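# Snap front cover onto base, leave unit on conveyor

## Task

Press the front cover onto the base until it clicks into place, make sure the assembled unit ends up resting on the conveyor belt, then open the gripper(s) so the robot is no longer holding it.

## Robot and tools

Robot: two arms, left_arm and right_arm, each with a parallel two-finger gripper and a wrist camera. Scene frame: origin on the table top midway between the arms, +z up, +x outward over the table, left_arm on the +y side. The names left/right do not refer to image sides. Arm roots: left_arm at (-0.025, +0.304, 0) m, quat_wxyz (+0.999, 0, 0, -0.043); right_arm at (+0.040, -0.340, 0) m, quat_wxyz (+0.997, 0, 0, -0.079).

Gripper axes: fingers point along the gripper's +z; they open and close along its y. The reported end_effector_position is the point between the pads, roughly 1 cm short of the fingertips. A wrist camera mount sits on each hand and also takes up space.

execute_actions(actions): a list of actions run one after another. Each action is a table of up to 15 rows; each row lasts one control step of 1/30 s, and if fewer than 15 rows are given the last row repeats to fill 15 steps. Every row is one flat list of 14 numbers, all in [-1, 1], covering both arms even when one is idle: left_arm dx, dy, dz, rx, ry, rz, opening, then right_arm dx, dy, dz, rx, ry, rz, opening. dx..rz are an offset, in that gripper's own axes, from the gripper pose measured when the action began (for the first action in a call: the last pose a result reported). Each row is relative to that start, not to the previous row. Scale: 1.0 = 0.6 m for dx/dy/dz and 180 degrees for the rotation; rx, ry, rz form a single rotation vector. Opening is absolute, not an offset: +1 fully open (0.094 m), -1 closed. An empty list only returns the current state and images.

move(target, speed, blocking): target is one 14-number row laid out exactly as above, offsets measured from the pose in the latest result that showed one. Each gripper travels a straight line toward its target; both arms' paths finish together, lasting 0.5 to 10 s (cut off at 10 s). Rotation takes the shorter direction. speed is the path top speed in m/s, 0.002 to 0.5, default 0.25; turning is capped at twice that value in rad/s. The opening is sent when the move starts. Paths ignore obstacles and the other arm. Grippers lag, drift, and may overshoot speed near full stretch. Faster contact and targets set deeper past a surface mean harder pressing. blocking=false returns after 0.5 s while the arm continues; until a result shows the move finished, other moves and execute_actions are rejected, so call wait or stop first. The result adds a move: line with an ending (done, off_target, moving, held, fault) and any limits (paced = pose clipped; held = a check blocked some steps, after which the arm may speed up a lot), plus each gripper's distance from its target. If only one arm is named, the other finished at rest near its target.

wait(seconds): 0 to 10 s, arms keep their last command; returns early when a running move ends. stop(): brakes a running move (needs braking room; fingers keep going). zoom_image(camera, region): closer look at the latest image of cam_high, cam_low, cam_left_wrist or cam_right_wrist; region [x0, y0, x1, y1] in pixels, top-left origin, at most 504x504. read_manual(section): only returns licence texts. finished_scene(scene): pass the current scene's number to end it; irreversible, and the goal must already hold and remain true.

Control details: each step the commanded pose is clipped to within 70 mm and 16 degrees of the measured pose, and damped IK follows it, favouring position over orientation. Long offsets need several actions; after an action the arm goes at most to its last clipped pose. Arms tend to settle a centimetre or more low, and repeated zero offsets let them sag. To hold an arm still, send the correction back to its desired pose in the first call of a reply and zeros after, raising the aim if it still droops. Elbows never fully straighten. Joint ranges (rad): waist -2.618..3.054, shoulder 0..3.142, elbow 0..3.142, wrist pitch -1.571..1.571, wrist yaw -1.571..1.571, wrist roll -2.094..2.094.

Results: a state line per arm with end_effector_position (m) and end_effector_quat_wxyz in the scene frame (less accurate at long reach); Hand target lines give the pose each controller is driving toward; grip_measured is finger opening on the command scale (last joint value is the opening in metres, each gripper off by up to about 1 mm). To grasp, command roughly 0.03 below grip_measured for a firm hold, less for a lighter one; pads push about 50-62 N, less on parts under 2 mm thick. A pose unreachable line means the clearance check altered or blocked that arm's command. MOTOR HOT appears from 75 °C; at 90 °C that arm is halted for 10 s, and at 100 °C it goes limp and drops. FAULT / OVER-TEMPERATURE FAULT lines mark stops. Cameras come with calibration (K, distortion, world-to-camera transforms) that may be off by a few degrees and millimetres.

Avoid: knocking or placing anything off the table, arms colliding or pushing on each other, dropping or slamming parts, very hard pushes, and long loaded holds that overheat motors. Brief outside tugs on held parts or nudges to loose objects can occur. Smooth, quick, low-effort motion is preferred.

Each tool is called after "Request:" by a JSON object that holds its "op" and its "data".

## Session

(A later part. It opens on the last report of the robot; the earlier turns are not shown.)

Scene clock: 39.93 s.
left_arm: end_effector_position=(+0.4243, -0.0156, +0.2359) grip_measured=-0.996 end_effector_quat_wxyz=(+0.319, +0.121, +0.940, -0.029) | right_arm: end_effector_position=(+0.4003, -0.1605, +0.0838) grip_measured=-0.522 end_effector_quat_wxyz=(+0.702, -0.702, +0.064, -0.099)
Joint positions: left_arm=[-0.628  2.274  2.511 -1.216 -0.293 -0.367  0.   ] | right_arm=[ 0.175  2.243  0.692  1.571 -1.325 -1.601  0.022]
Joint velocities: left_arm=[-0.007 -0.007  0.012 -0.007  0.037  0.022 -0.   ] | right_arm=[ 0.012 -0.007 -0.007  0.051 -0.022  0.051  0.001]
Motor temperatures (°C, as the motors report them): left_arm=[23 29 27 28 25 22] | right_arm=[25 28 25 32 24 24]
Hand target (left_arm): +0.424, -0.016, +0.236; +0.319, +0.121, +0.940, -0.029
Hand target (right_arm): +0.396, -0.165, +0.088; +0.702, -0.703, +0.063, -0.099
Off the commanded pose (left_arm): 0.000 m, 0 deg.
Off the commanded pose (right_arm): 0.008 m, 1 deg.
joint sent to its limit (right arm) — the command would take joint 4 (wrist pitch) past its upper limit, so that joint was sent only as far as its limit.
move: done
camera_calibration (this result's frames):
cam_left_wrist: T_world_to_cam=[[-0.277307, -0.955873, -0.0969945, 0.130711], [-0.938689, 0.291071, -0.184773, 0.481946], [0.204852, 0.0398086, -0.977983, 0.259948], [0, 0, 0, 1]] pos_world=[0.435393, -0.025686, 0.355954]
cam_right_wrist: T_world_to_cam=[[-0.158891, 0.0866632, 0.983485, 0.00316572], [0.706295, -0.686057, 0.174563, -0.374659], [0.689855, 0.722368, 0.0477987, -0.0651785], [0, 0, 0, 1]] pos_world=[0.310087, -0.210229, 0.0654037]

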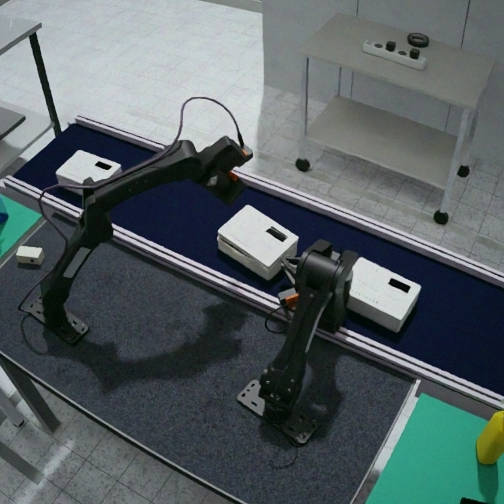

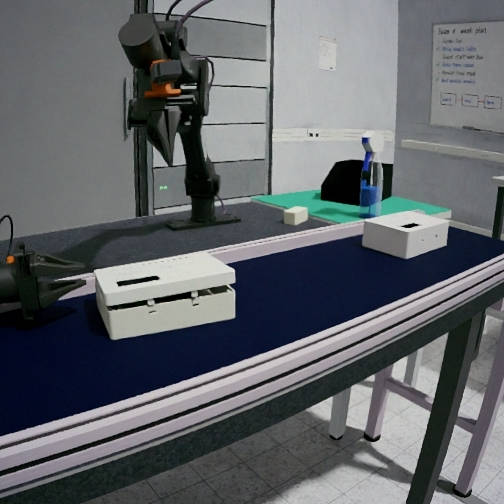

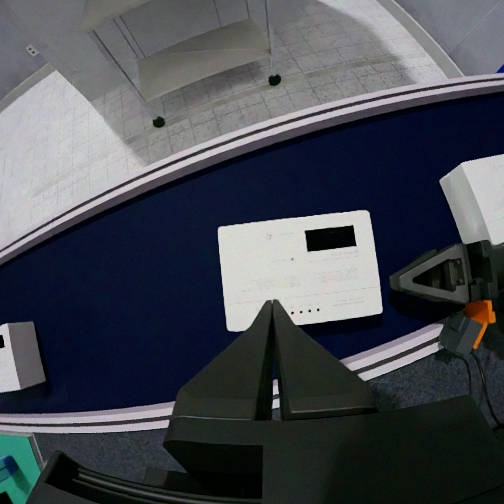

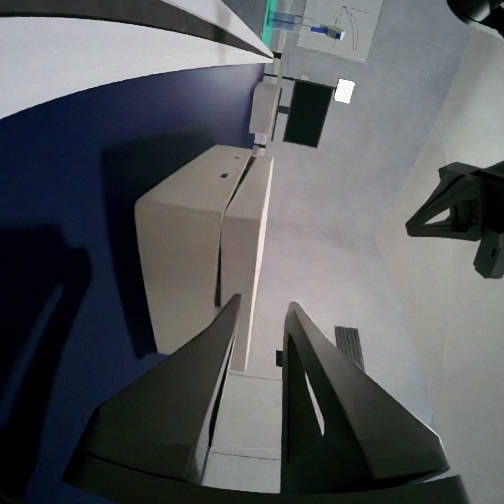

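Request:
{"op": "move", "data": {"target": [0.155,0.069,0.147,0,0,0,-1, 0.0,-0.007,-0.01,0,0,0,-1], "speed": 0.15}}

Request:
{"op": "zoom_image", "data": {"camera": "cam_low", "region": [40,210,290,350]}}

Request:
{"op": "zoom_image", "data": {"camera": "cam_high", "region": [190,190,330,290]}}

Scene clock: 42.47 s.
left_arm: end_effector_position=(+0.4115, +0.0338, +0.1016) grip_measured=-0.996 end_effector_quat_wxyz=(+0.307, +0.123, +0.943, -0.021) | right_arm: end_effector_position=(+0.3995, -0.1614, +0.0838) grip_measured=-0.986 end_effector_quat_wxyz=(+0.702, -0.703, +0.062, -0.098)
Joint positions: left_arm=[-0.558  2.01   1.56  -0.543 -0.256 -0.308  0.   ] | right_arm=[ 0.171  2.243  0.692  1.571 -1.332 -1.602  0.001]
Joint velocities: left_arm=[ 0.017 -0.002 -0.007  0.022 -0.051 -0.022  0.001] | right_arm=[-0.012 -0.007 -0.017 -0.007  0.007  0.007 -0.001]
Motor temperatures (°C, as the motors report them): left_arm=[23 30 27 28 25 22] | right_arm=[25 28 25 32 24 24]
Hand target (left_arm): +0.415, +0.035, +0.112; +0.319, +0.121, +0.940, -0.029
Hand target (right_arm): +0.399, -0.166, +0.088; +0.702, -0.703, +0.064, -0.099
Off the commanded pose (left_arm): 0.010 m, 2 deg.
Off the commanded pose (right_arm): 0.006 m, 0 deg.
move: done
camera_calibration (this result's frames):
cam_left_wrist: T_world_to_cam=[[-0.278768, -0.954114, -0.10934, 0.163143], [-0.942845, 0.293549, -0.157708, 0.429686], [0.182568, 0.0591271, -0.981414, 0.138141], [0, 0, 0, 1]] pos_world=[0.425386, 0.0213547, 0.221177]
cam_right_wrist: T_world_to_cam=[[-0.159987, 0.086316, 0.983338, 0.00355362], [0.709034, -0.683034, 0.175314, -0.37546], [0.686786, 0.725268, 0.0480755, -0.0623462], [0, 0, 0, 1]] pos_world=[0.309601, -0.211541, 0.0653262]

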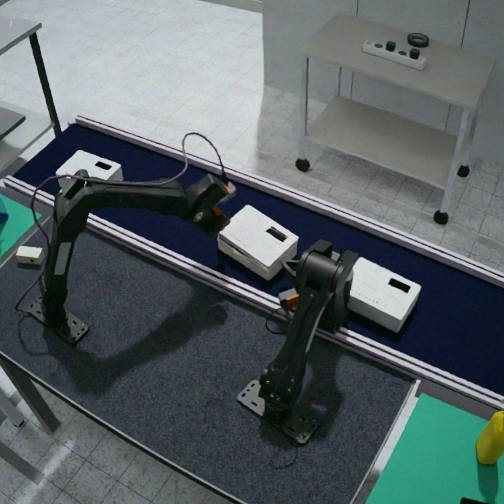

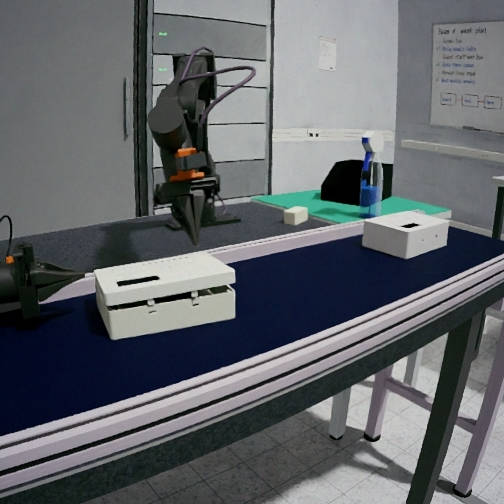

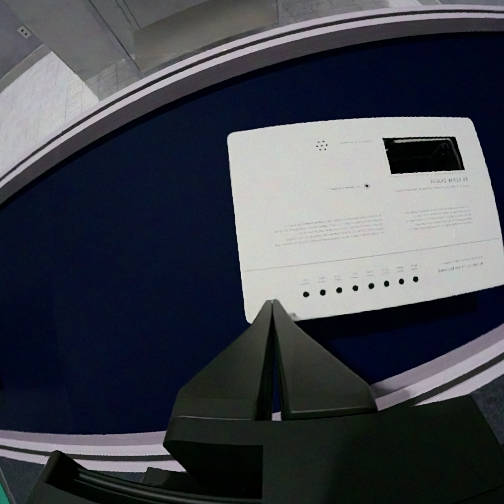

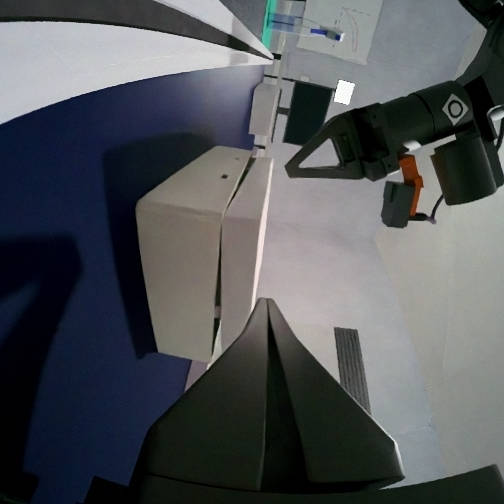

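Region (40, 210, 290, 350) of cam_low's 504x504 image, scaled by 2.016, with more detail than that image has; it fills the top 282 rows of this view, and the rest is white.

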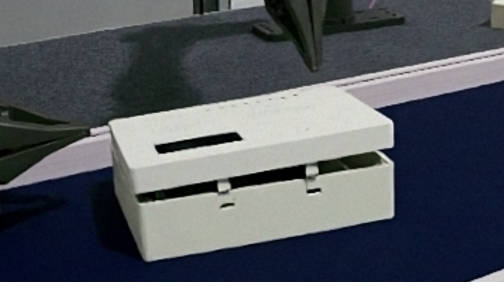

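Region (190, 190, 330, 290) of cam_high's 504x504 image, scaled by 3.600, with more detail than that image has; it fills the top 360 rows of this view, and the rest is white.

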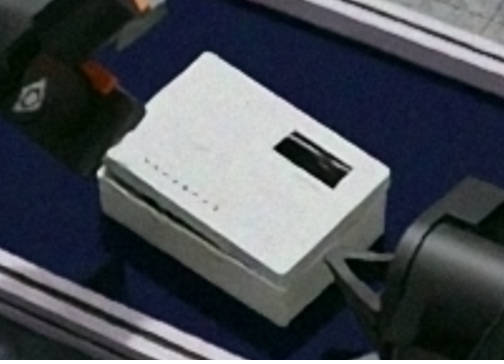

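Request:
{"op": "move", "data": {"target": [0.0,-0.01,0.035,0,0,0,-1, 0.0,0,0,0,0,0,-1], "speed": 0.03}}

Request:
{"op": "zoom_image", "data": {"camera": "cam_low", "region": [40,210,290,350]}}

Scene clock: 43.63 s.
left_arm: end_effector_position=(+0.4189, +0.0286, +0.0888) grip_measured=-0.996 end_effector_quat_wxyz=(+0.309, +0.123, +0.943, -0.021) | right_arm: end_effector_position=(+0.3995, -0.1614, +0.0838) grip_measured=-0.986 end_effector_quat_wxyz=(+0.702, -0.703, +0.061, -0.098)
Joint positions: left_arm=[-0.558  2.054  1.57  -0.505 -0.257 -0.307  0.   ] | right_arm=[ 0.171  2.243  0.692  1.571 -1.332 -1.603  0.001]
Joint velocities: left_arm=[ 0.017  0.007 -0.007 -0.007  0.022 -0.051 -0.   ] | right_arm=[ 0.002 -0.012  0.012 -0.007 -0.007 -0.007 -0.   ]
Motor temperatures (°C, as the motors report them): left_arm=[23 30 27 28 25 22] | right_arm=[25 28 25 32 24 24]
Hand target (left_arm): +0.422, +0.026, +0.084; +0.307, +0.123, +0.943, -0.021
Hand target (right_arm): +0.400, -0.161, +0.084; +0.702, -0.703, +0.062, -0.098
Off the commanded pose (left_arm): 0.006 m, 0 deg.
Off the commanded pose (right_arm): 0.000 m, 0 deg.
joint sent to its limit (right arm) — the command would take joint 4 (wrist pitch) past its upper limit, so that joint was sent only as far as its limit.
move: done
camera_calibration (this result's frames):
cam_left_wrist: T_world_to_cam=[[-0.277843, -0.954375, -0.109416, 0.158469], [-0.942383, 0.292885, -0.161655, 0.436335], [0.186326, 0.0581974, -0.980763, 0.122983], [0, 0, 0, 1]] pos_world=[0.432309, 0.0162853, 0.208492]
cam_right_wrist: T_world_to_cam=[[-0.161083, 0.086569, 0.983137, 0.00404928], [0.708834, -0.682993, 0.17628, -0.375454], [0.686736, 0.725277, 0.0486554, -0.0623734], [0, 0, 0, 1]] pos_world=[0.309621, -0.211545, 0.0652388]

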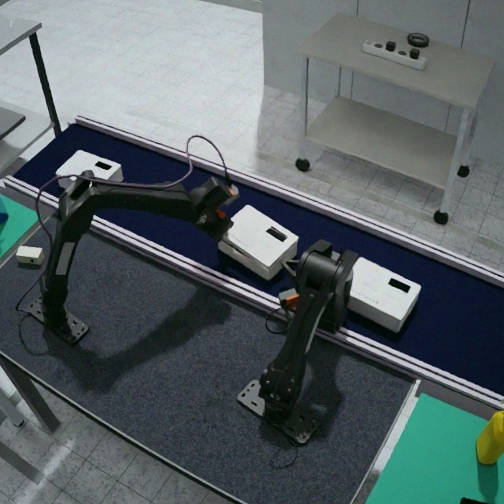

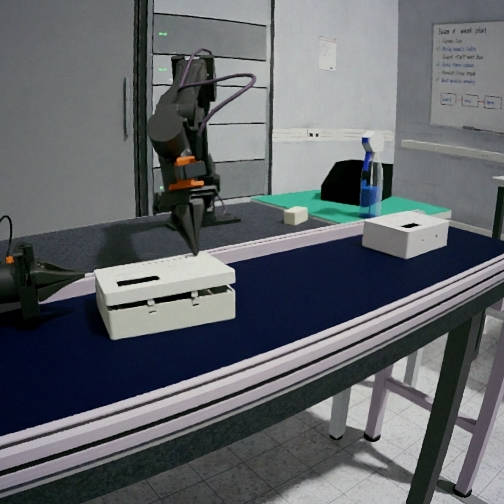

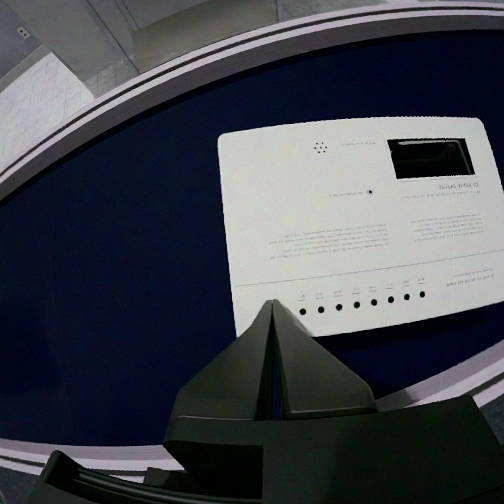

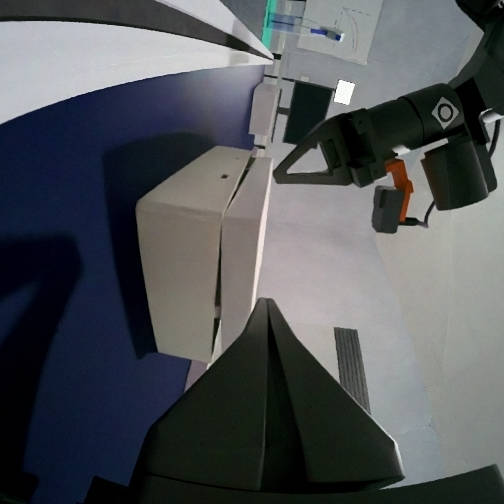

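Region (40, 210, 290, 350) of cam_low's 504x504 image, scaled by 2.016, with more detail than that image has; it fills the top 282 rows of this view, and the rest is white.

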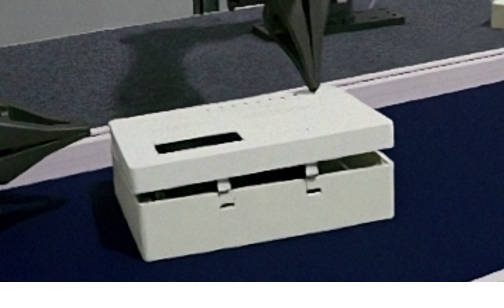

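Near touching. Press straight down ~1.5 cm command.

Request:
{"op": "move", "data": {"target": [0.015,0,0.02,0,0,0,-1, 0.0,0,0,0,0,0,-1], "speed": 0.02}}

Request:
{"op": "zoom_image", "data": {"camera": "cam_low", "region": [40,210,290,350]}}

Request:
{"op": "zoom_image", "data": {"camera": "cam_high", "region": [190,190,330,290]}}

Scene clock: 44.77 s.
left_arm: end_effector_position=(+0.4240, +0.0248, +0.0890) grip_measured=-0.996 end_effector_quat_wxyz=(+0.325, +0.119, +0.938, -0.030) | right_arm: end_effector_position=(+0.3995, -0.1614, +0.0838) grip_measured=-0.986 end_effector_quat_wxyz=(+0.702, -0.703, +0.061, -0.098)
Joint positions: left_arm=[-0.558  2.054  1.549 -0.447 -0.257 -0.307  0.   ] | right_arm=[ 0.171  2.243  0.692  1.571 -1.332 -1.604  0.001]
Joint velocities: left_arm=[-0.007 -0.017 -0.007 -0.007 -0.037 -0.022 -0.   ] | right_arm=[-0.007 -0.007  0.012 -0.007  0.037 -0.007  0.   ]
Motor temperatures (°C, as the motors report them): left_arm=[23 30 27 28 25 22] | right_arm=[25 28 25 32 24 24]
Hand target (left_arm): +0.419, +0.030, +0.074; +0.309, +0.123, +0.943, -0.021
Hand target (right_arm): +0.400, -0.161, +0.084; +0.702, -0.703, +0.061, -0.098
Off the commanded pose (left_arm): 0.017 m, 2 deg.
Off the commanded pose (right_arm): 0.000 m, 0 deg.
joint sent to its limit (right arm) — the command would take joint 4 (wrist pitch) past its upper limit, so that joint was sent only as far as its limit.
move: off_target (left_arm)
camera_calibration (this result's frames):
cam_left_wrist: T_world_to_cam=[[-0.274708, -0.956725, -0.0959851, 0.153805], [-0.936909, 0.288782, -0.196996, 0.443188], [0.216189, 0.035813, -0.975694, 0.109897], [0, 0, 0, 1]] pos_world=[0.433719, 0.0152286, 0.209295]
cam_right_wrist: T_world_to_cam=[[-0.161814, 0.0867377, 0.983002, 0.00437972], [0.7087, -0.682965, 0.176923, -0.37545], [0.686702, 0.725283, 0.049042, -0.0623914], [0, 0, 0, 1]] pos_world=[0.309635, -0.211548, 0.0651805]

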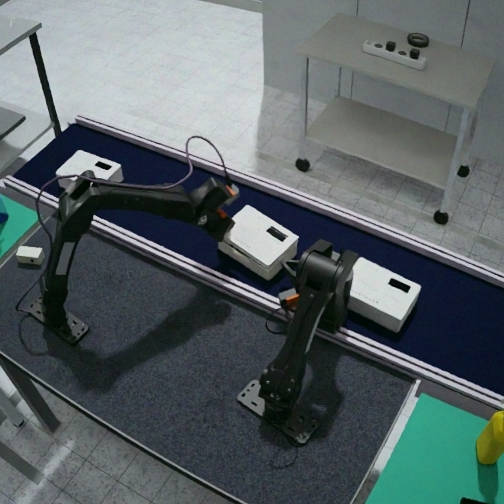

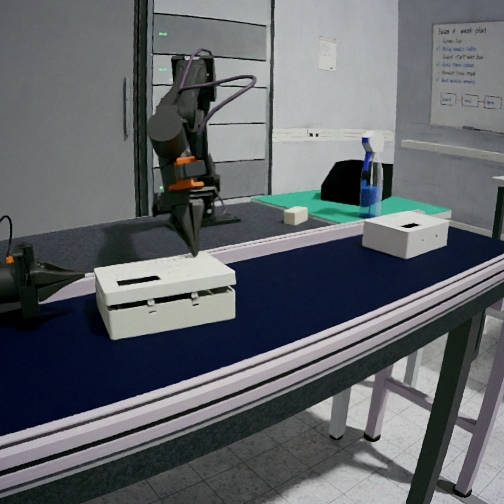

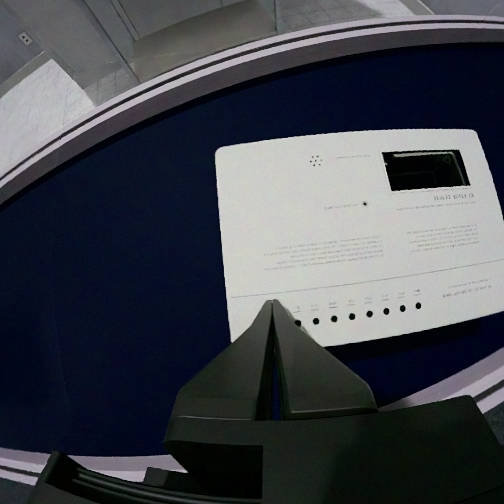

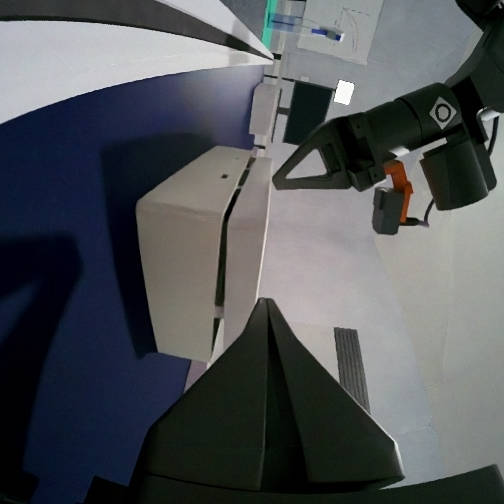

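Region (40, 210, 290, 350) of cam_low's 504x504 image, scaled by 2.016, with more detail than that image has; it fills the top 282 rows of this view, and the rest is white.

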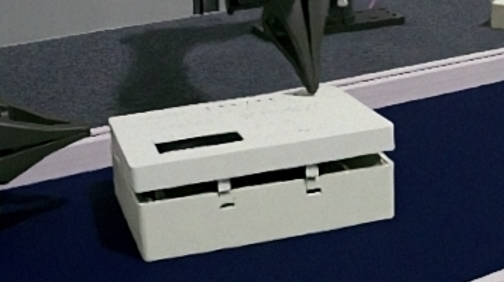

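Region (190, 190, 330, 290) of cam_high's 504x504 image, scaled by 3.600, with more detail than that image has; it fills the top 360 rows of this view, and the rest is white.

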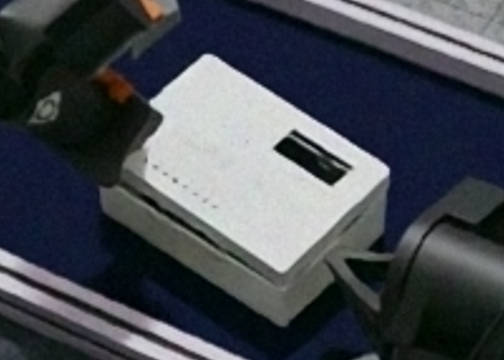

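Request:
{"op": "move", "data": {"target": [0.012,0.005,0.015,0,0.01,0,-1, 0.10,0,0,0,0,0.015,-0.5], "speed": 0.08}}

Request:
{"op": "zoom_image", "data": {"camera": "cam_low", "region": [0,210,250,350]}}

Request:
{"op": "zoom_image", "data": {"camera": "cam_high", "region": [190,190,330,290]}}

Scene clock: 46.67 s.
left_arm: end_effector_position=(+0.4243, +0.0246, +0.0892) grip_measured=-0.996 end_effector_quat_wxyz=(+0.326, +0.119, +0.937, -0.030) | right_arm: end_effector_position=(+0.4523, -0.1692, +0.0910) grip_measured=-0.502 end_effector_quat_wxyz=(+0.705, -0.699, +0.063, -0.097)
Joint positions: left_arm=[-0.558  2.054  1.548 -0.444 -0.257 -0.307  0.   ] | right_arm=[ 0.149  2.311  0.925  1.451 -1.354 -1.553  0.023]
Joint velocities: left_arm=[-0.012 -0.007 -0.002 -0.051 -0.066  0.051  0.   ] | right_arm=[ 0.012  0.007  0.022 -0.037  0.007  0.007  0.001]
Motor temperatures (°C, as the motors report them): left_arm=[23 30 27 28 25 22] | right_arm=[25 28 25 32 24 24]
Hand target (left_arm): +0.424, +0.028, +0.078; +0.310, +0.120, +0.943, -0.028
Hand target (right_arm): +0.458, -0.174, +0.086; +0.705, -0.700, +0.078, -0.083
Off the commanded pose (left_arm): 0.012 m, 2 deg.
Off the commanded pose (right_arm): 0.009 m, 2 deg.
move: off_target (left_arm)
camera_calibration (this result's frames):
cam_left_wrist: T_world_to_cam=[[-0.274533, -0.956856, -0.0951746, 0.153532], [-0.936546, 0.28851, -0.199108, 0.443627], [0.217976, 0.0344739, -0.975345, 0.109213], [0, 0, 0, 1]] pos_world=[0.43382, 0.0151527, 0.209463]
cam_right_wrist: T_world_to_cam=[[-0.158173, 0.0765351, 0.984441, 0.00298292], [0.709126, -0.684973, 0.16719, -0.419082], [0.687111, 0.724538, 0.054071, -0.0941467], [0, 0, 0, 1]] pos_world=[0.362343, -0.219075, 0.0722206]

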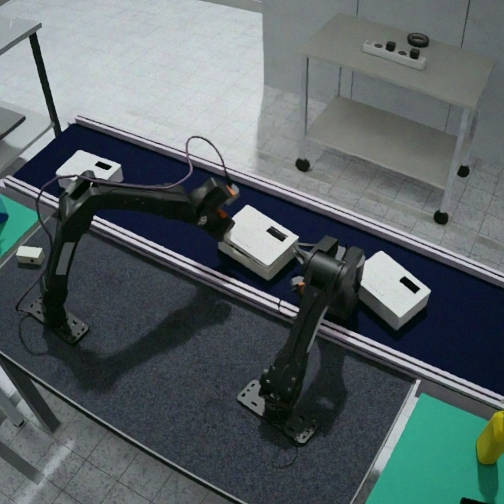

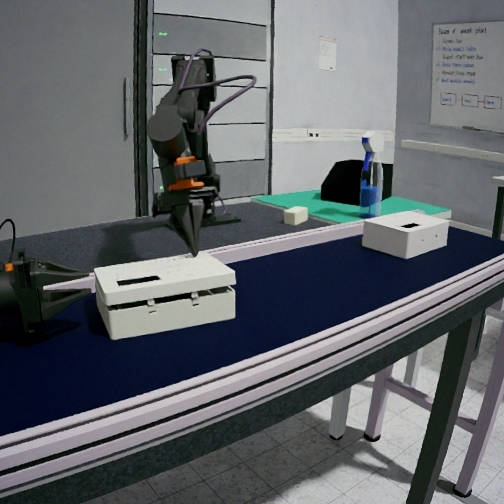

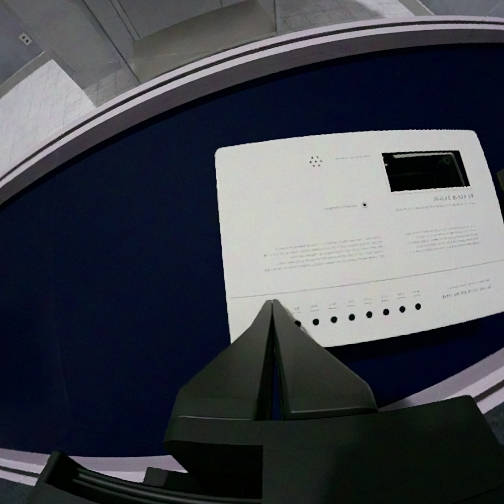

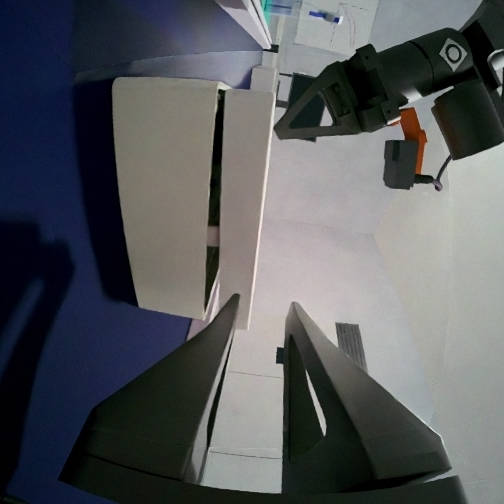

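Region (0, 210, 250, 350) of cam_low's 504x504 image, scaled by 2.016, with more detail than that image has; it fills the top 282 rows of this view, and the rest is white.

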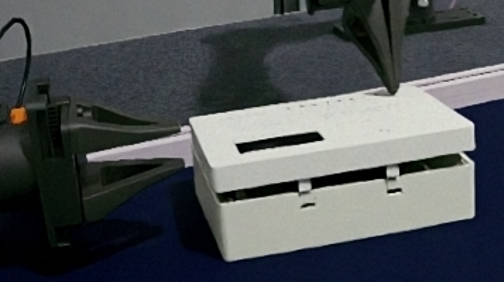

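Region (190, 190, 330, 290) of cam_high's 504x504 image, scaled by 3.600, with more detail than that image has; it fills the top 360 rows of this view, and the rest is white.

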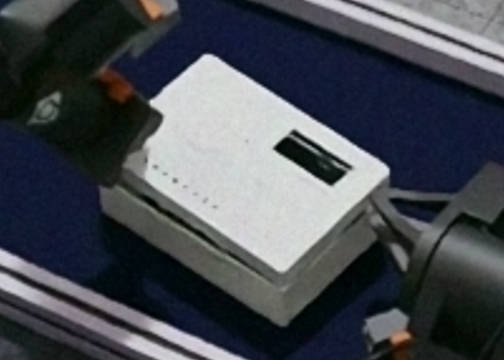

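Request:
{"op": "move", "data": {"target": [0.012,0.005,0.015,0,0.01,0,-1, -0.01,0.018,0.025,0,0,0.01,-0.5], "speed": 0.03}}

Request:
{"op": "zoom_image", "data": {"camera": "cam_low", "region": [0,210,250,350]}}

Scene clock: 47.83 s.
left_arm: end_effector_position=(+0.4244, +0.0245, +0.0892) grip_measured=-0.996 end_effector_quat_wxyz=(+0.326, +0.119, +0.937, -0.030) | right_arm: end_effector_position=(+0.4508, -0.1571, +0.0858) grip_measured=-0.502 end_effector_quat_wxyz=(+0.706, -0.699, +0.062, -0.095)
Joint positions: left_arm=[-0.558  2.054  1.548 -0.443 -0.257 -0.307  0.   ] | right_arm=[ 0.181  2.33   0.925  1.47  -1.326 -1.553  0.023]
Joint velocities: left_arm=[-0.007  0.002 -0.012 -0.007 -0.007 -0.022  0.   ] | right_arm=[ 0.017  0.007 -0.027  0.022  0.066  0.007 -0.001]
Motor temperatures (°C, as the motors report them): left_arm=[23 30 27 28 25 22] | right_arm=[25 28 25 32 24 24]
Hand target (left_arm): +0.425, +0.028, +0.078; +0.311, +0.119, +0.942, -0.029
Hand target (right_arm): +0.450, -0.153, +0.080; +0.707, -0.698, +0.074, -0.086
Off the commanded pose (left_arm): 0.012 m, 2 deg.
Off the commanded pose (right_arm): 0.007 m, 2 deg.
move: off_target (left_arm)
camera_calibration (this result's frames):
cam_left_wrist: T_world_to_cam=[[-0.274503, -0.956878, -0.0950394, 0.153487], [-0.936485, 0.288464, -0.199459, 0.443714], [0.218274, 0.0342507, -0.975286, 0.109128], [0, 0, 0, 1]] pos_world=[0.433844, 0.0151351, 0.209522]
cam_right_wrist: T_world_to_cam=[[-0.158078, 0.0741091, 0.984642, 0.00650412], [0.711841, -0.682526, 0.165652, -0.409589], [0.68432, 0.727094, 0.0551386, -0.100005], [0, 0, 0, 1]] pos_world=[0.361026, -0.207325, 0.0669592]

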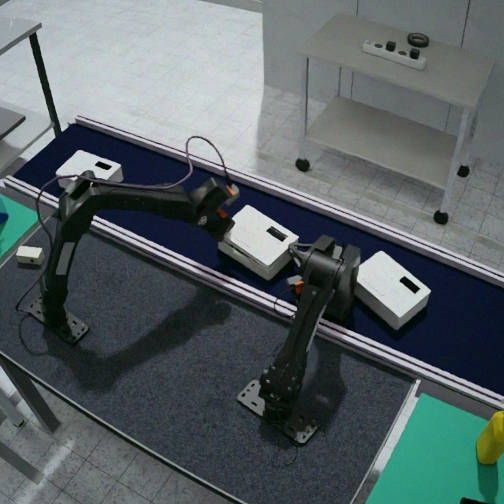

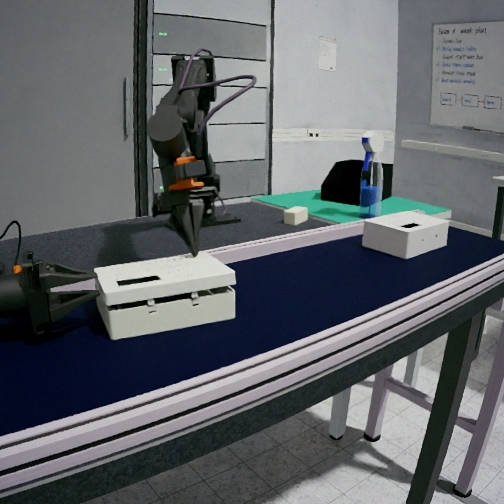

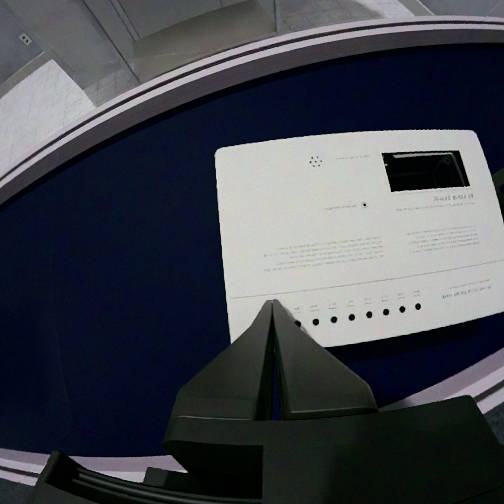

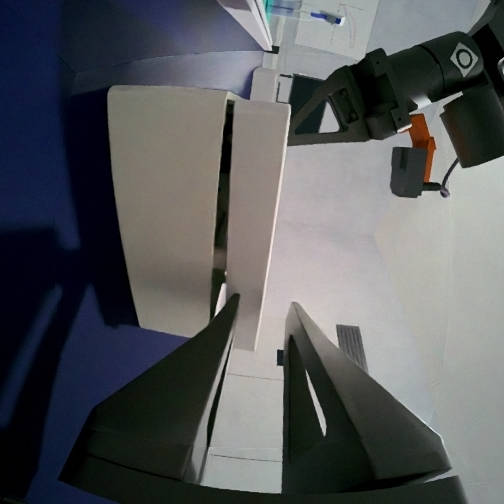

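Region (0, 210, 250, 350) of cam_low's 504x504 image, scaled by 2.016, with more detail than that image has; it fills the top 282 rows of this view, and the rest is white.

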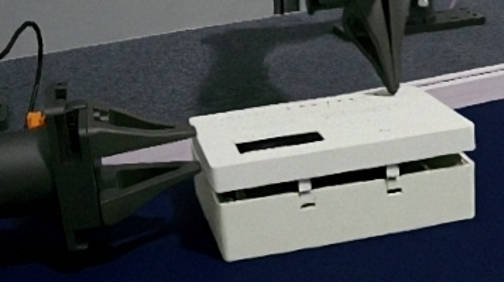

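Request:
{"op": "execute_actions", "data": {"actions": [[[0.012,0.005,0.015,0,0.01,0,-1, 0,0.008,0,0,0,0.008,-0.2]]]}}

Request:
{"op": "zoom_image", "data": {"camera": "cam_right_wrist", "region": [150,200,350,360]}}

Scene clock: 48.50 s.
left_arm: end_effector_position=(+0.4244, +0.0245, +0.0892) grip_measured=-0.996 end_effector_quat_wxyz=(+0.326, +0.119, +0.937, -0.030) | right_arm: end_effector_position=(+0.4510, -0.1571, +0.0866) grip_measured=-0.202 end_effector_quat_wxyz=(+0.707, -0.698, +0.061, -0.097)
Joint positions: left_arm=[-0.558  2.054  1.548 -0.443 -0.257 -0.307  0.   ] | right_arm=[ 0.181  2.33   0.925  1.477 -1.325 -1.551  0.037]
Joint velocities: left_arm=[-0.017 -0.002  0.017 -0.007 -0.051  0.007 -0.001] | right_arm=[-0.012 -0.002 -0.012  0.095 -0.007  0.037 -0.   ]
Motor temperatures (°C, as the motors report them): left_arm=[23 30 27 28 25 22] | right_arm=[25 28 25 32 24 24]
Hand target (left_arm): +0.425, +0.028, +0.078; +0.311, +0.119, +0.942, -0.029
Hand target (right_arm): +0.451, -0.157, +0.081; +0.707, -0.698, +0.071, -0.086
Off the commanded pose (left_arm): 0.012 m, 2 deg.
Off the commanded pose (right_arm): 0.006 m, 2 deg.
camera_calibration (this result's frames):
cam_left_wrist: T_world_to_cam=[[-0.274503, -0.956878, -0.0950394, 0.153487], [-0.936485, 0.288464, -0.199459, 0.443714], [0.218274, 0.0342507, -0.975286, 0.109128], [0, 0, 0, 1]] pos_world=[0.433844, 0.0151351, 0.209522]
cam_right_wrist: T_world_to_cam=[[-0.162565, 0.0734688, 0.983959, 0.00768897], [0.710317, -0.683445, 0.168386, -0.409555], [0.684853, 0.726296, 0.0589181, -0.100808], [0, 0, 0, 1]] pos_world=[0.361203, -0.207257, 0.067337]

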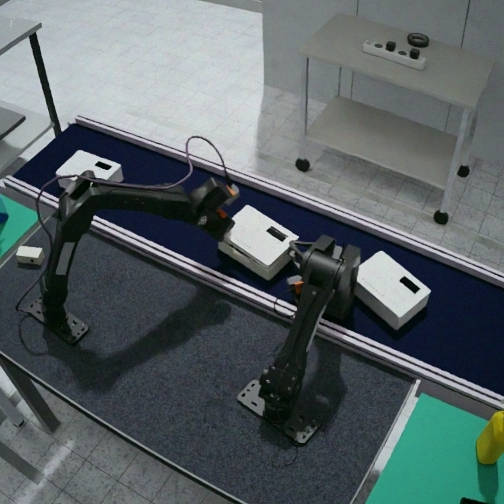

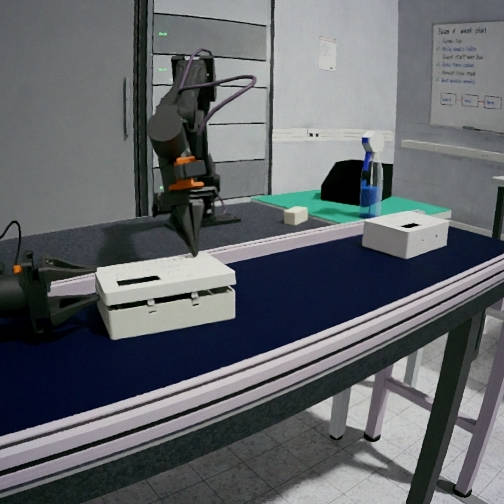

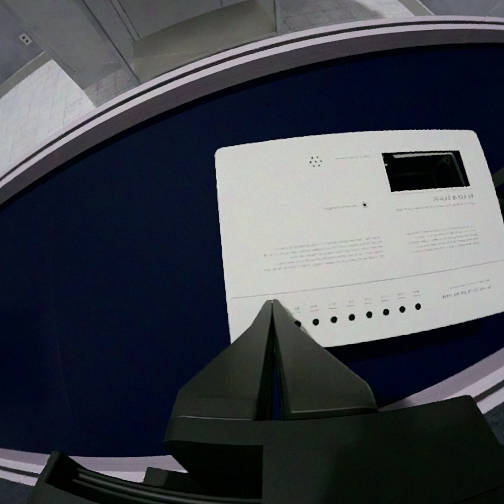

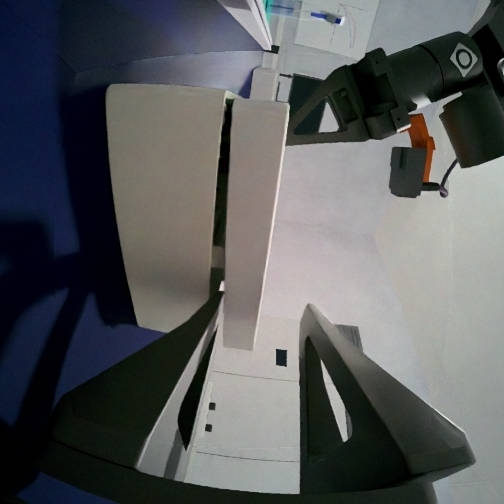

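Region (150, 200, 350, 360) of cam_right_wrist's 504x504 image, scaled by 2.520, with more detail than that image has; it fills the top 403 rows of this view, and the rest is white.

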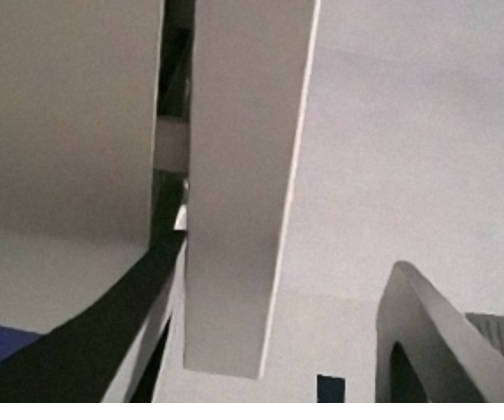

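Request:
{"op": "move", "data": {"target": [0.012,0.005,0.015,0,0.01,0,-1, 0.0,0.008,0.027,0,0,0.0,-0.13], "speed": 0.02}}

Request:
{"op": "zoom_image", "data": {"camera": "cam_low", "region": [0,210,250,350]}}

Request:
{"op": "zoom_image", "data": {"camera": "cam_right_wrist", "region": [150,200,350,360]}}

Scene clock: 49.73 s.
left_arm: end_effector_position=(+0.4244, +0.0245, +0.0892) grip_measured=-0.996 end_effector_quat_wxyz=(+0.326, +0.119, +0.937, -0.030) | right_arm: end_effector_position=(+0.4499, -0.1457, +0.0870) grip_measured=-0.132 end_effector_quat_wxyz=(+0.707, -0.698, +0.057, -0.099)
Joint positions: left_arm=[-0.558  2.054  1.548 -0.443 -0.257 -0.307  0.   ] | right_arm=[ 0.211  2.33   0.925  1.478 -1.297 -1.559  0.041]
Joint velocities: left_arm=[-0.002 -0.007  0.017  0.051 -0.051 -0.022 -0.001] | right_arm=[-0.002 -0.002 -0.012  0.007  0.037 -0.007  0.001]
Motor temperatures (°C, as the motors report them): left_arm=[23 30 27 28 25 22] | right_arm=[25 28 25 32 24 24]
Hand target (left_arm): +0.425, +0.028, +0.078; +0.311, +0.119, +0.942, -0.029
Hand target (right_arm): +0.454, -0.141, +0.082; +0.707, -0.698, +0.061, -0.097
Off the commanded pose (left_arm): 0.012 m, 2 deg.
Off the commanded pose (right_arm): 0.008 m, 1 deg.
move: off_target (left_arm)
camera_calibration (this result's frames):
cam_left_wrist: T_world_to_cam=[[-0.274503, -0.956878, -0.0950394, 0.153487], [-0.936485, 0.288464, -0.199459, 0.443714], [0.218274, 0.0342507, -0.975286, 0.109128], [0, 0, 0, 1]] pos_world=[0.433844, 0.0151351, 0.209522]
cam_right_wrist: T_world_to_cam=[[-0.170796, 0.0726968, 0.982621, 0.010004], [0.711215, -0.681097, 0.17401, -0.40158], [0.68191, 0.728576, 0.0646254, -0.107266], [0, 0, 0, 1]] pos_world=[0.360465, -0.196091, 0.0669811]

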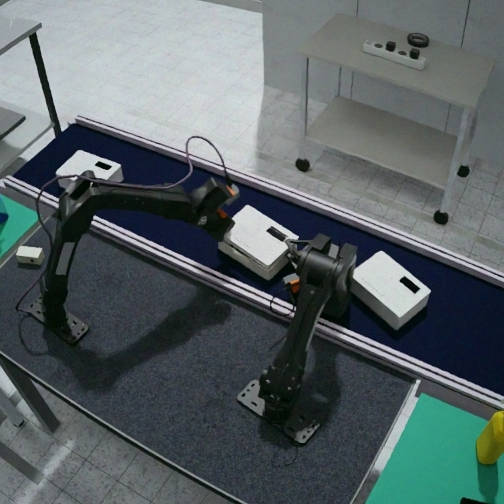

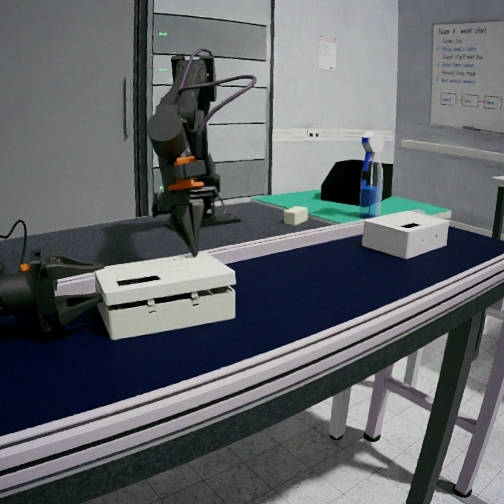

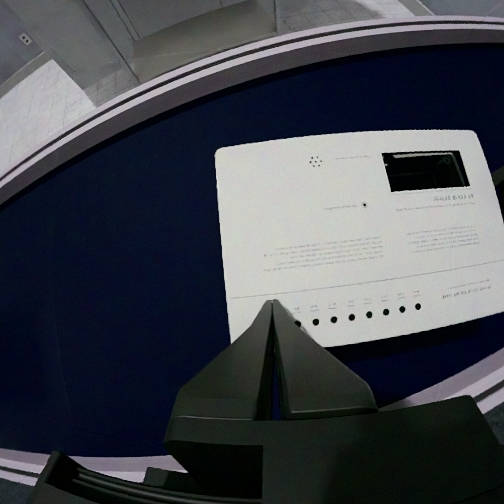

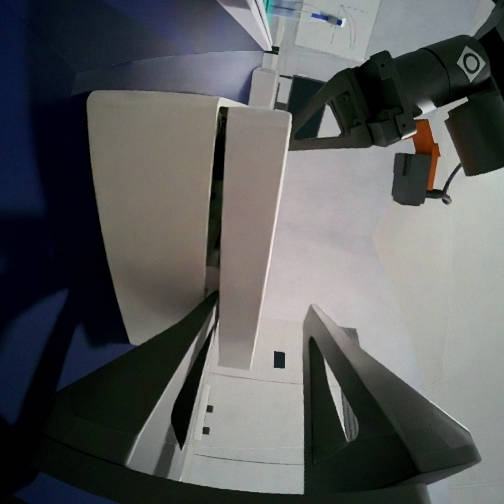

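Region (0, 210, 250, 350) of cam_low's 504x504 image, scaled by 2.016, with more detail than that image has; it fills the top 282 rows of this view, and the rest is white.

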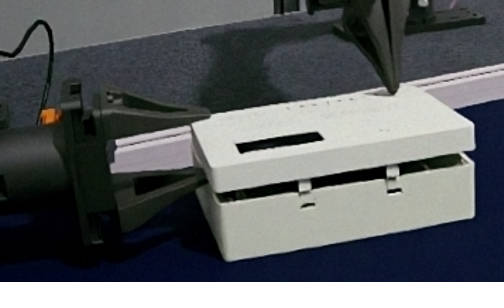

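Region (150, 200, 350, 360) of cam_right_wrist's 504x504 image, scaled by 2.520, with more detail than that image has; it fills the top 403 rows of this view, and the rest is white.

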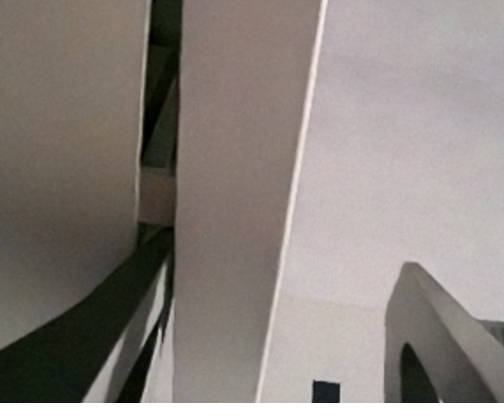

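Request:
{"op": "move", "data": {"target": [0.012,0.005,0.015,0,0.01,0,-1, 0.012,0.008,0.016,0,0,0.0,-0.13], "speed": 0.02}}

Request:
{"op": "zoom_image", "data": {"camera": "cam_low", "region": [0,210,250,350]}}

Request:
{"op": "zoom_image", "data": {"camera": "cam_right_wrist", "region": [150,200,350,360]}}

Scene clock: 51.00 s.
left_arm: end_effector_position=(+0.4244, +0.0245, +0.0892) grip_measured=-0.996 end_effector_quat_wxyz=(+0.326, +0.119, +0.937, -0.030) | right_arm: end_effector_position=(+0.4540, -0.1428, +0.0863) grip_measured=-0.132 end_effector_quat_wxyz=(+0.708, -0.697, +0.053, -0.102)
Joint positions: left_arm=[-0.558  2.054  1.548 -0.443 -0.257 -0.307  0.   ] | right_arm=[ 0.218  2.344  0.947  1.478 -1.291 -1.561  0.041]
Joint velocities: left_arm=[ 0.012 -0.002 -0.022  0.007 -0.022 -0.066  0.   ] | right_arm=[-0.017  0.002 -0.002 -0.081  0.051 -0.066 -0.001]
Motor temperatures (°C, as the motors report them): left_arm=[23 30 27 28 25 22] | right_arm=[25 28 25 32 24 24]
Hand target (left_arm): +0.425, +0.028, +0.078; +0.311, +0.119, +0.942, -0.029
Hand target (right_arm): +0.459, -0.138, +0.083; +0.707, -0.698, +0.057, -0.099
Off the commanded pose (left_arm): 0.012 m, 2 deg.
Off the commanded pose (right_arm): 0.008 m, 1 deg.
move: off_target (left_arm)
camera_calibration (this result's frames):
cam_left_wrist: T_world_to_cam=[[-0.274503, -0.956878, -0.0950394, 0.153487], [-0.936485, 0.288464, -0.199459, 0.443714], [0.218274, 0.0342507, -0.975286, 0.109128], [0, 0, 0, 1]] pos_world=[0.433844, 0.0151351, 0.209522]
cam_right_wrist: T_world_to_cam=[[-0.180504, 0.0720748, 0.98093, 0.0156277], [0.709976, -0.680659, 0.180657, -0.402395], [0.6807, 0.729046, 0.0716901, -0.112079], [0, 0, 0, 1]] pos_world=[0.364804, -0.19331, 0.0654008]

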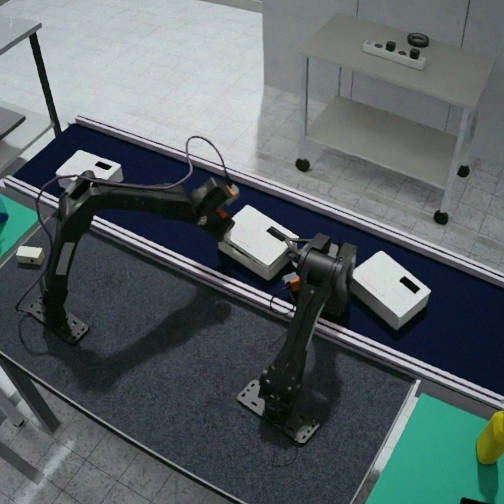

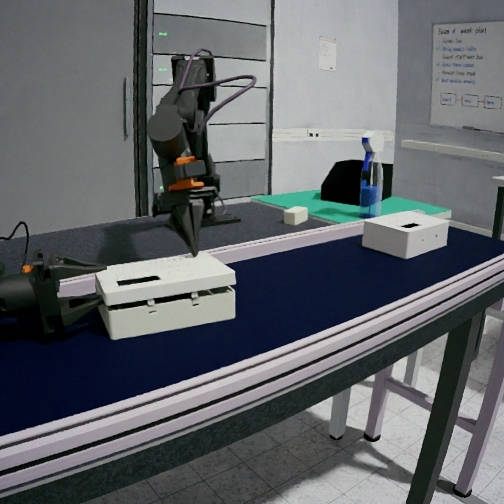

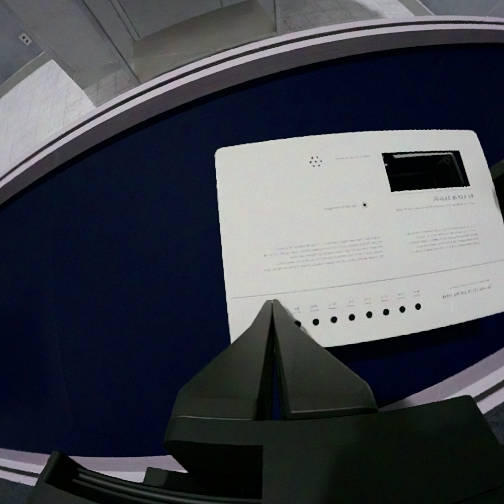

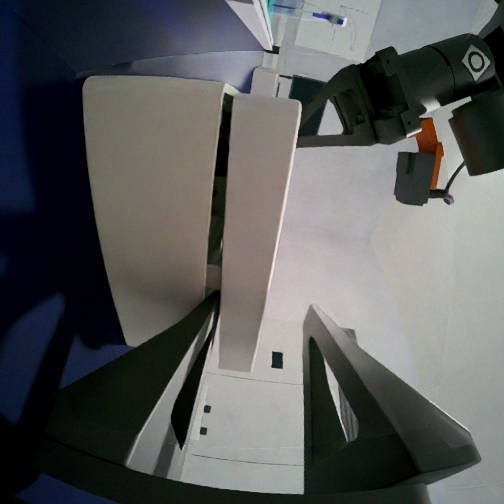

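Region (0, 210, 250, 350) of cam_low's 504x504 image, scaled by 2.016, with more detail than that image has; it fills the top 282 rows of this view, and the rest is white.

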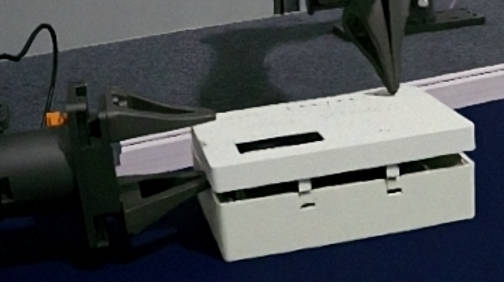

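Region (150, 200, 350, 360) of cam_right_wrist's 504x504 image, scaled by 2.520, with more detail than that image has; it fills the top 403 rows of this view, and the rest is white.

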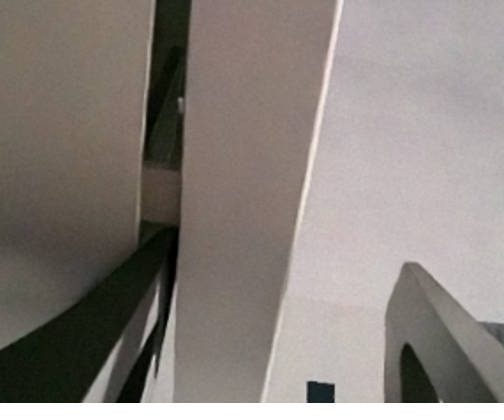

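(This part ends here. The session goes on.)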